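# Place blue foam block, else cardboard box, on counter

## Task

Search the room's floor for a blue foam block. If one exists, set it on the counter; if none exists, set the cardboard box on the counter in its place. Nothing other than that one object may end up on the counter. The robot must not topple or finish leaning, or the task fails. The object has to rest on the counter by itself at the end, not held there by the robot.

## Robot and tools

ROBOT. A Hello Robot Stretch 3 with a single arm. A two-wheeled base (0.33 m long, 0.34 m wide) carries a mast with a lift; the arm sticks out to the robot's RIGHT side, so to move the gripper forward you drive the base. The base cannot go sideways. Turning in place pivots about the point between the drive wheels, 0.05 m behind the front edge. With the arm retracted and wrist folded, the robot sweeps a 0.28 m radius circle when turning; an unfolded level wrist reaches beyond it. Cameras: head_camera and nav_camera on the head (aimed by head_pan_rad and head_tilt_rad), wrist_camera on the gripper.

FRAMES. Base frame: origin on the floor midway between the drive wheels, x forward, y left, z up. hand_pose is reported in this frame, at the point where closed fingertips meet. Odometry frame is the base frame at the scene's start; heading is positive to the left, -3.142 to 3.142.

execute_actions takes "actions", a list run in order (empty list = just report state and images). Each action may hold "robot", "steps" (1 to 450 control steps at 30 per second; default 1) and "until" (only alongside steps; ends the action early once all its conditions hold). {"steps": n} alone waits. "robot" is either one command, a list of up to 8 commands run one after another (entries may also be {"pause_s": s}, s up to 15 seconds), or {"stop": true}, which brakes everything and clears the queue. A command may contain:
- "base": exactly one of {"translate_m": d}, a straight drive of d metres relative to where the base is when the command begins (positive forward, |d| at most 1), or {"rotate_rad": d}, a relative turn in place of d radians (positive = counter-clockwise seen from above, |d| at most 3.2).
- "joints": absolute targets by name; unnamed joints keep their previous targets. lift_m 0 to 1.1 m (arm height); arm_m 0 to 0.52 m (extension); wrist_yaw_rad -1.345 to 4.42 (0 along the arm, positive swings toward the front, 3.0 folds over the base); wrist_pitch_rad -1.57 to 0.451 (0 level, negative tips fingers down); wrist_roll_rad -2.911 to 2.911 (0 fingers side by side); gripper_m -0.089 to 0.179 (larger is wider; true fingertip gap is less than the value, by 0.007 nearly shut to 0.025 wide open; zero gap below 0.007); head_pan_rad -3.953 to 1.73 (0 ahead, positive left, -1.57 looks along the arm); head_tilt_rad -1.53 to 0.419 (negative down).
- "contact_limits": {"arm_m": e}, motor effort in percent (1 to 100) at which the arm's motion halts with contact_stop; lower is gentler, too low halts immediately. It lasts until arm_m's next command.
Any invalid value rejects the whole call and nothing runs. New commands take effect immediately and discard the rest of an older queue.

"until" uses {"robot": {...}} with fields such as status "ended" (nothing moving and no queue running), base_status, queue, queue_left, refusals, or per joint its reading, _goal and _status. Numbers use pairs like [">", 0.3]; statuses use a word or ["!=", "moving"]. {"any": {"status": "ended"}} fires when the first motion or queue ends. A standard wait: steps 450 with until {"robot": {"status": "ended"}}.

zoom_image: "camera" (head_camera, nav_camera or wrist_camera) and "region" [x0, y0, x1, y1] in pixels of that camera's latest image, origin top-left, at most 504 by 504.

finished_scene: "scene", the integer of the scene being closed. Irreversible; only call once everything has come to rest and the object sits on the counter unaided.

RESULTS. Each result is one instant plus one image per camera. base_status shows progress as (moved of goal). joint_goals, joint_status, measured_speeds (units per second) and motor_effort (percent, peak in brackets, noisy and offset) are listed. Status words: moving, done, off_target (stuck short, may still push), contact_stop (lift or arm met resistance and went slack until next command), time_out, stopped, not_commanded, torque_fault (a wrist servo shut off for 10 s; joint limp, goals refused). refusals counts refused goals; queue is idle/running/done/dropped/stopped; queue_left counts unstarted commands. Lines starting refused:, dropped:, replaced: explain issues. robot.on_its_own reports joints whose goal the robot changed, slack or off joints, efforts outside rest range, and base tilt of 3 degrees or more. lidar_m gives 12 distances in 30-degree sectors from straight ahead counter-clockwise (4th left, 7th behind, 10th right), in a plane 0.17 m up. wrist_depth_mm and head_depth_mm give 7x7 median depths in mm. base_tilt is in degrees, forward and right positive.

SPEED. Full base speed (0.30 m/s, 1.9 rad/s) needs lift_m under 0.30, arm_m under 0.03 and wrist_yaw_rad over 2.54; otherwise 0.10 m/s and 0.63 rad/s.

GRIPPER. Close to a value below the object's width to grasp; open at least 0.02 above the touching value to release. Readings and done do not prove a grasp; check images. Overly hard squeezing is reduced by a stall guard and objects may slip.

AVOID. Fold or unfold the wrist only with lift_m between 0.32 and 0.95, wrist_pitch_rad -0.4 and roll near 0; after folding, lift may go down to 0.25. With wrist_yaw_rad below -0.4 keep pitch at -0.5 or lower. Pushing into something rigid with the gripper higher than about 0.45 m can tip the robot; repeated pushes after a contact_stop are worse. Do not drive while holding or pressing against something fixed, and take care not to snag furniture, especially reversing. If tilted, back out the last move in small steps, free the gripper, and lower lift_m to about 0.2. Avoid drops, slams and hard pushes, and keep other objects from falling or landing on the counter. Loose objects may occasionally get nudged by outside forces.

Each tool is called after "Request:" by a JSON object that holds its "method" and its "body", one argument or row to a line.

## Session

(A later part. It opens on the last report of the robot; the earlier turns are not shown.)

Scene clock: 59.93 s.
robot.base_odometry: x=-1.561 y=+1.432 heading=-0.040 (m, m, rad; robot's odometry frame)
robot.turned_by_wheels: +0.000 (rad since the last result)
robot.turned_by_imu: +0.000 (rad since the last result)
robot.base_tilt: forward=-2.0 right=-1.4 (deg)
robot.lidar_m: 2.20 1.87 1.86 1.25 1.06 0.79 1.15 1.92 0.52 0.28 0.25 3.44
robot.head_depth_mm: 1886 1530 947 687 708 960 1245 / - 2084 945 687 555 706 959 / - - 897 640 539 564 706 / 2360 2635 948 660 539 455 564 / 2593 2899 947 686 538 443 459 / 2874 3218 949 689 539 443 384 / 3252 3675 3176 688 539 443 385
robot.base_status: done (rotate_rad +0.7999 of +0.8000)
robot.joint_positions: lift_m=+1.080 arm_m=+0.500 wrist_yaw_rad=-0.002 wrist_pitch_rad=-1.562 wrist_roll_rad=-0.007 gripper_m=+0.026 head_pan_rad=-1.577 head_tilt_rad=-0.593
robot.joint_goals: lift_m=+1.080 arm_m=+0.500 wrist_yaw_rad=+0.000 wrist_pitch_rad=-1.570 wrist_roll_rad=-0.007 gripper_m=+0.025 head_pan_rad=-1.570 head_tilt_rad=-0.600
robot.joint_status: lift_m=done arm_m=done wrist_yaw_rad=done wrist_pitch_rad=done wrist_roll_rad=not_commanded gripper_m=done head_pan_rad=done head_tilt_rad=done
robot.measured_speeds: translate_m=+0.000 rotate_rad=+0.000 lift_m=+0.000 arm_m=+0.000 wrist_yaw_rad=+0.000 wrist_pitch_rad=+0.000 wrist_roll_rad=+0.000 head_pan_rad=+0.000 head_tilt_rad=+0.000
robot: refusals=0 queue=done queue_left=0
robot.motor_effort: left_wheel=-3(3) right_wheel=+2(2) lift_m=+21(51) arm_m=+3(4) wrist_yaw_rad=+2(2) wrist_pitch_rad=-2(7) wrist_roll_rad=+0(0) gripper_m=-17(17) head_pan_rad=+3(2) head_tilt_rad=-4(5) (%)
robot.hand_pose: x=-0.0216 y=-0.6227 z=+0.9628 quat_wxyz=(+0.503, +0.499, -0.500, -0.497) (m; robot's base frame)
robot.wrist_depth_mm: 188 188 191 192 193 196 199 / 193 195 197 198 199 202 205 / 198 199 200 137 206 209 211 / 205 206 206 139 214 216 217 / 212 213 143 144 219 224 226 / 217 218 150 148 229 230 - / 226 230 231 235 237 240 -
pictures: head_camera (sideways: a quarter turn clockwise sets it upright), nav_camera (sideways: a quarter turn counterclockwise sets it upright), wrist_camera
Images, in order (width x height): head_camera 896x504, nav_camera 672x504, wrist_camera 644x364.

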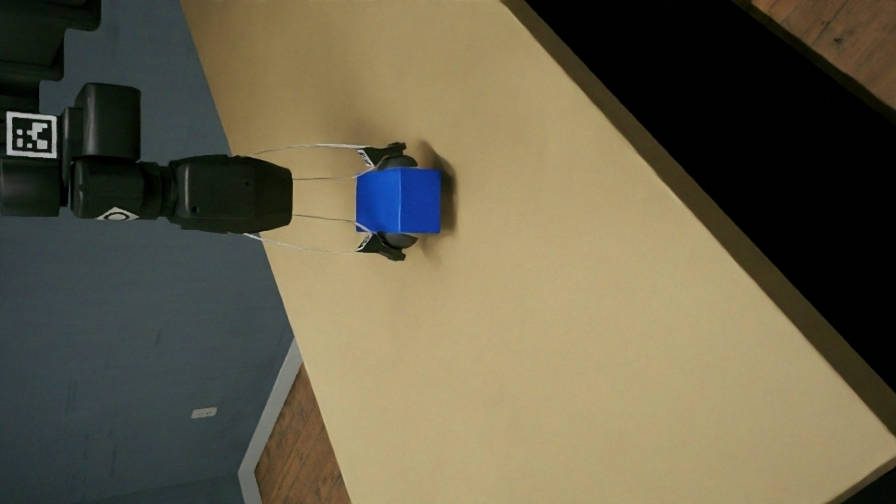

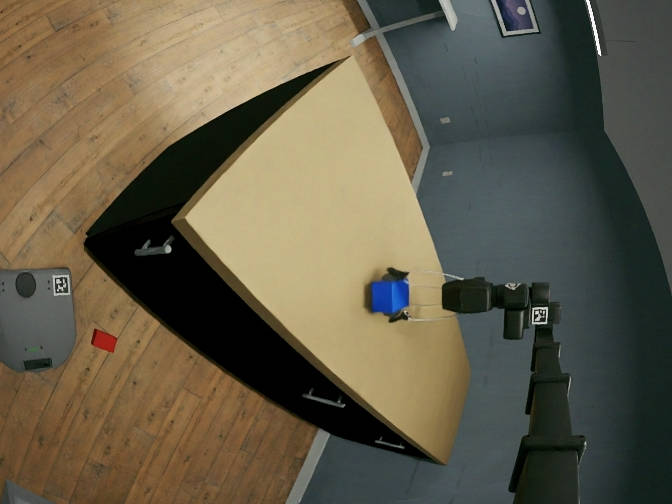

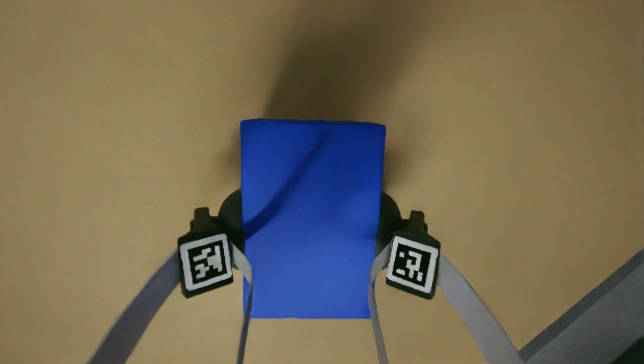

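Request:
{"method": "execute_actions", "body": {
  "actions": [
    {"robot":[{"joints":{"lift_m":1.058}},{"joints":{"gripper_m":0.12}},{"joints":{"lift_m":1.1}},{"joints":{"wrist_pitch_rad":-0.9}}],"steps":450,"until":{"robot":{"status":"ended"}}}
  ]
}}

Scene clock: 64.67 s.
robot.base_odometry: x=-1.561 y=+1.432 heading=-0.040 (m, m, rad; robot's odometry frame)
robot.turned_by_wheels: +0.000 (rad since the last result)
robot.turned_by_imu: -0.001 (rad since the last result)
robot.base_tilt: forward=-2.0 right=-1.3 (deg)
robot.lidar_m: 2.20 1.86 1.86 1.25 1.06 0.79 1.15 1.92 0.52 0.28 0.25 3.44
robot.head_depth_mm: 1859 1535 953 683 711 953 1233 / 1947 2075 948 688 555 708 953 / - 2231 950 658 540 563 707 / 2332 2601 947 660 539 454 561 / 2556 2861 950 687 540 442 457 / 2858 3258 955 689 539 444 384 / 3229 3646 3165 686 538 443 384
robot.base_status: done (rotate_rad +0.7999 of +0.8000)
robot.joint_positions: lift_m=+1.099 arm_m=+0.500 wrist_yaw_rad=-0.002 wrist_pitch_rad=-0.916 wrist_roll_rad=-0.007 gripper_m=+0.120 head_pan_rad=-1.577 head_tilt_rad=-0.593
robot.joint_goals: lift_m=+1.100 arm_m=+0.500 wrist_yaw_rad=+0.000 wrist_pitch_rad=-0.900 wrist_roll_rad=-0.007 gripper_m=+0.120 head_pan_rad=-1.570 head_tilt_rad=-0.600
robot.joint_status: lift_m=done arm_m=done wrist_yaw_rad=done wrist_pitch_rad=done wrist_roll_rad=not_commanded gripper_m=done head_pan_rad=done head_tilt_rad=done
robot.measured_speeds: translate_m=+0.000 rotate_rad=+0.000 lift_m=+0.000 arm_m=+0.000 wrist_yaw_rad=+0.000 wrist_pitch_rad=+0.000 wrist_roll_rad=+0.000 head_pan_rad=+0.000 head_tilt_rad=+0.000
robot: refusals=0 queue=done queue_left=0
robot.motor_effort: left_wheel=-3(3) right_wheel=+3(2) lift_m=+50(51) arm_m=+5(4) wrist_yaw_rad=+2(2) wrist_pitch_rad=+5(6) wrist_roll_rad=+0(0) gripper_m=+1(92) head_pan_rad=+3(3) head_tilt_rad=-4(4) (%)
robot.hand_pose: x=-0.0219 y=-0.7816 z=+1.0203 quat_wxyz=(+0.636, +0.313, -0.632, -0.313) (m; robot's base frame)
robot.wrist_depth_mm: - - 369 374 384 391 405 / - 333 338 348 350 360 365 / 306 308 313 317 324 329 332 / 282 288 289 294 298 303 308 / 264 268 271 274 279 285 289 / 247 247 254 257 260 268 268 / - 236 239 241 245 248 255
pictures: head_camera (sideways: a quarter turn clockwise sets it upright), nav_camera (sideways: a quarter turn counterclockwise sets it upright), wrist_camera
Images, in order (width x height): head_camera 896x504, nav_camera 672x504, wrist_camera 644x364.

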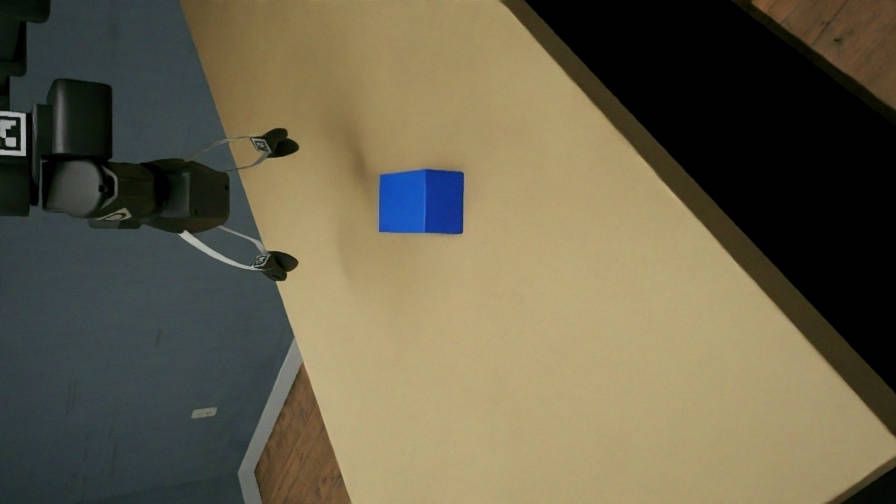

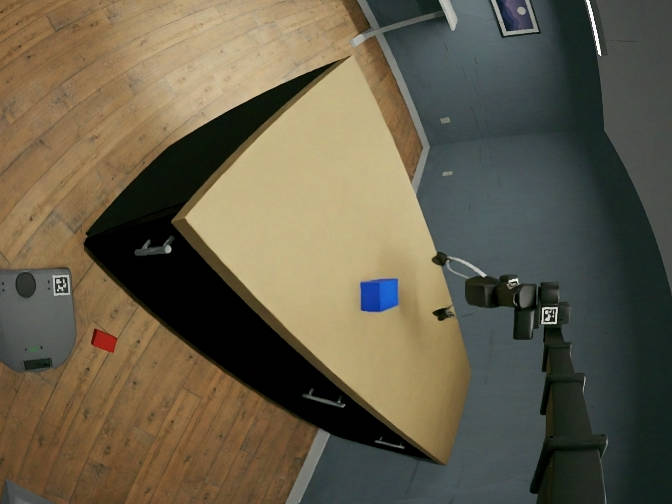

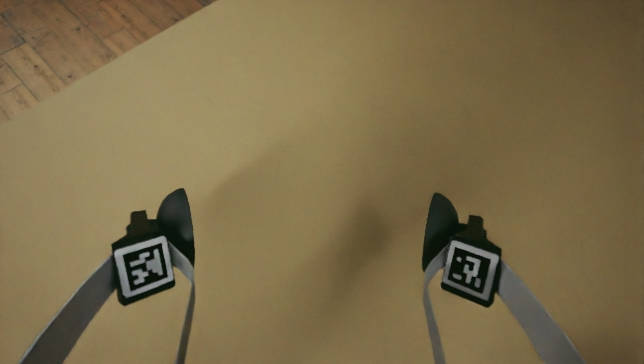

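Request:
{"method": "finished_scene", "body": {
  "scene": 2
}}

The scene is finished: the task was done.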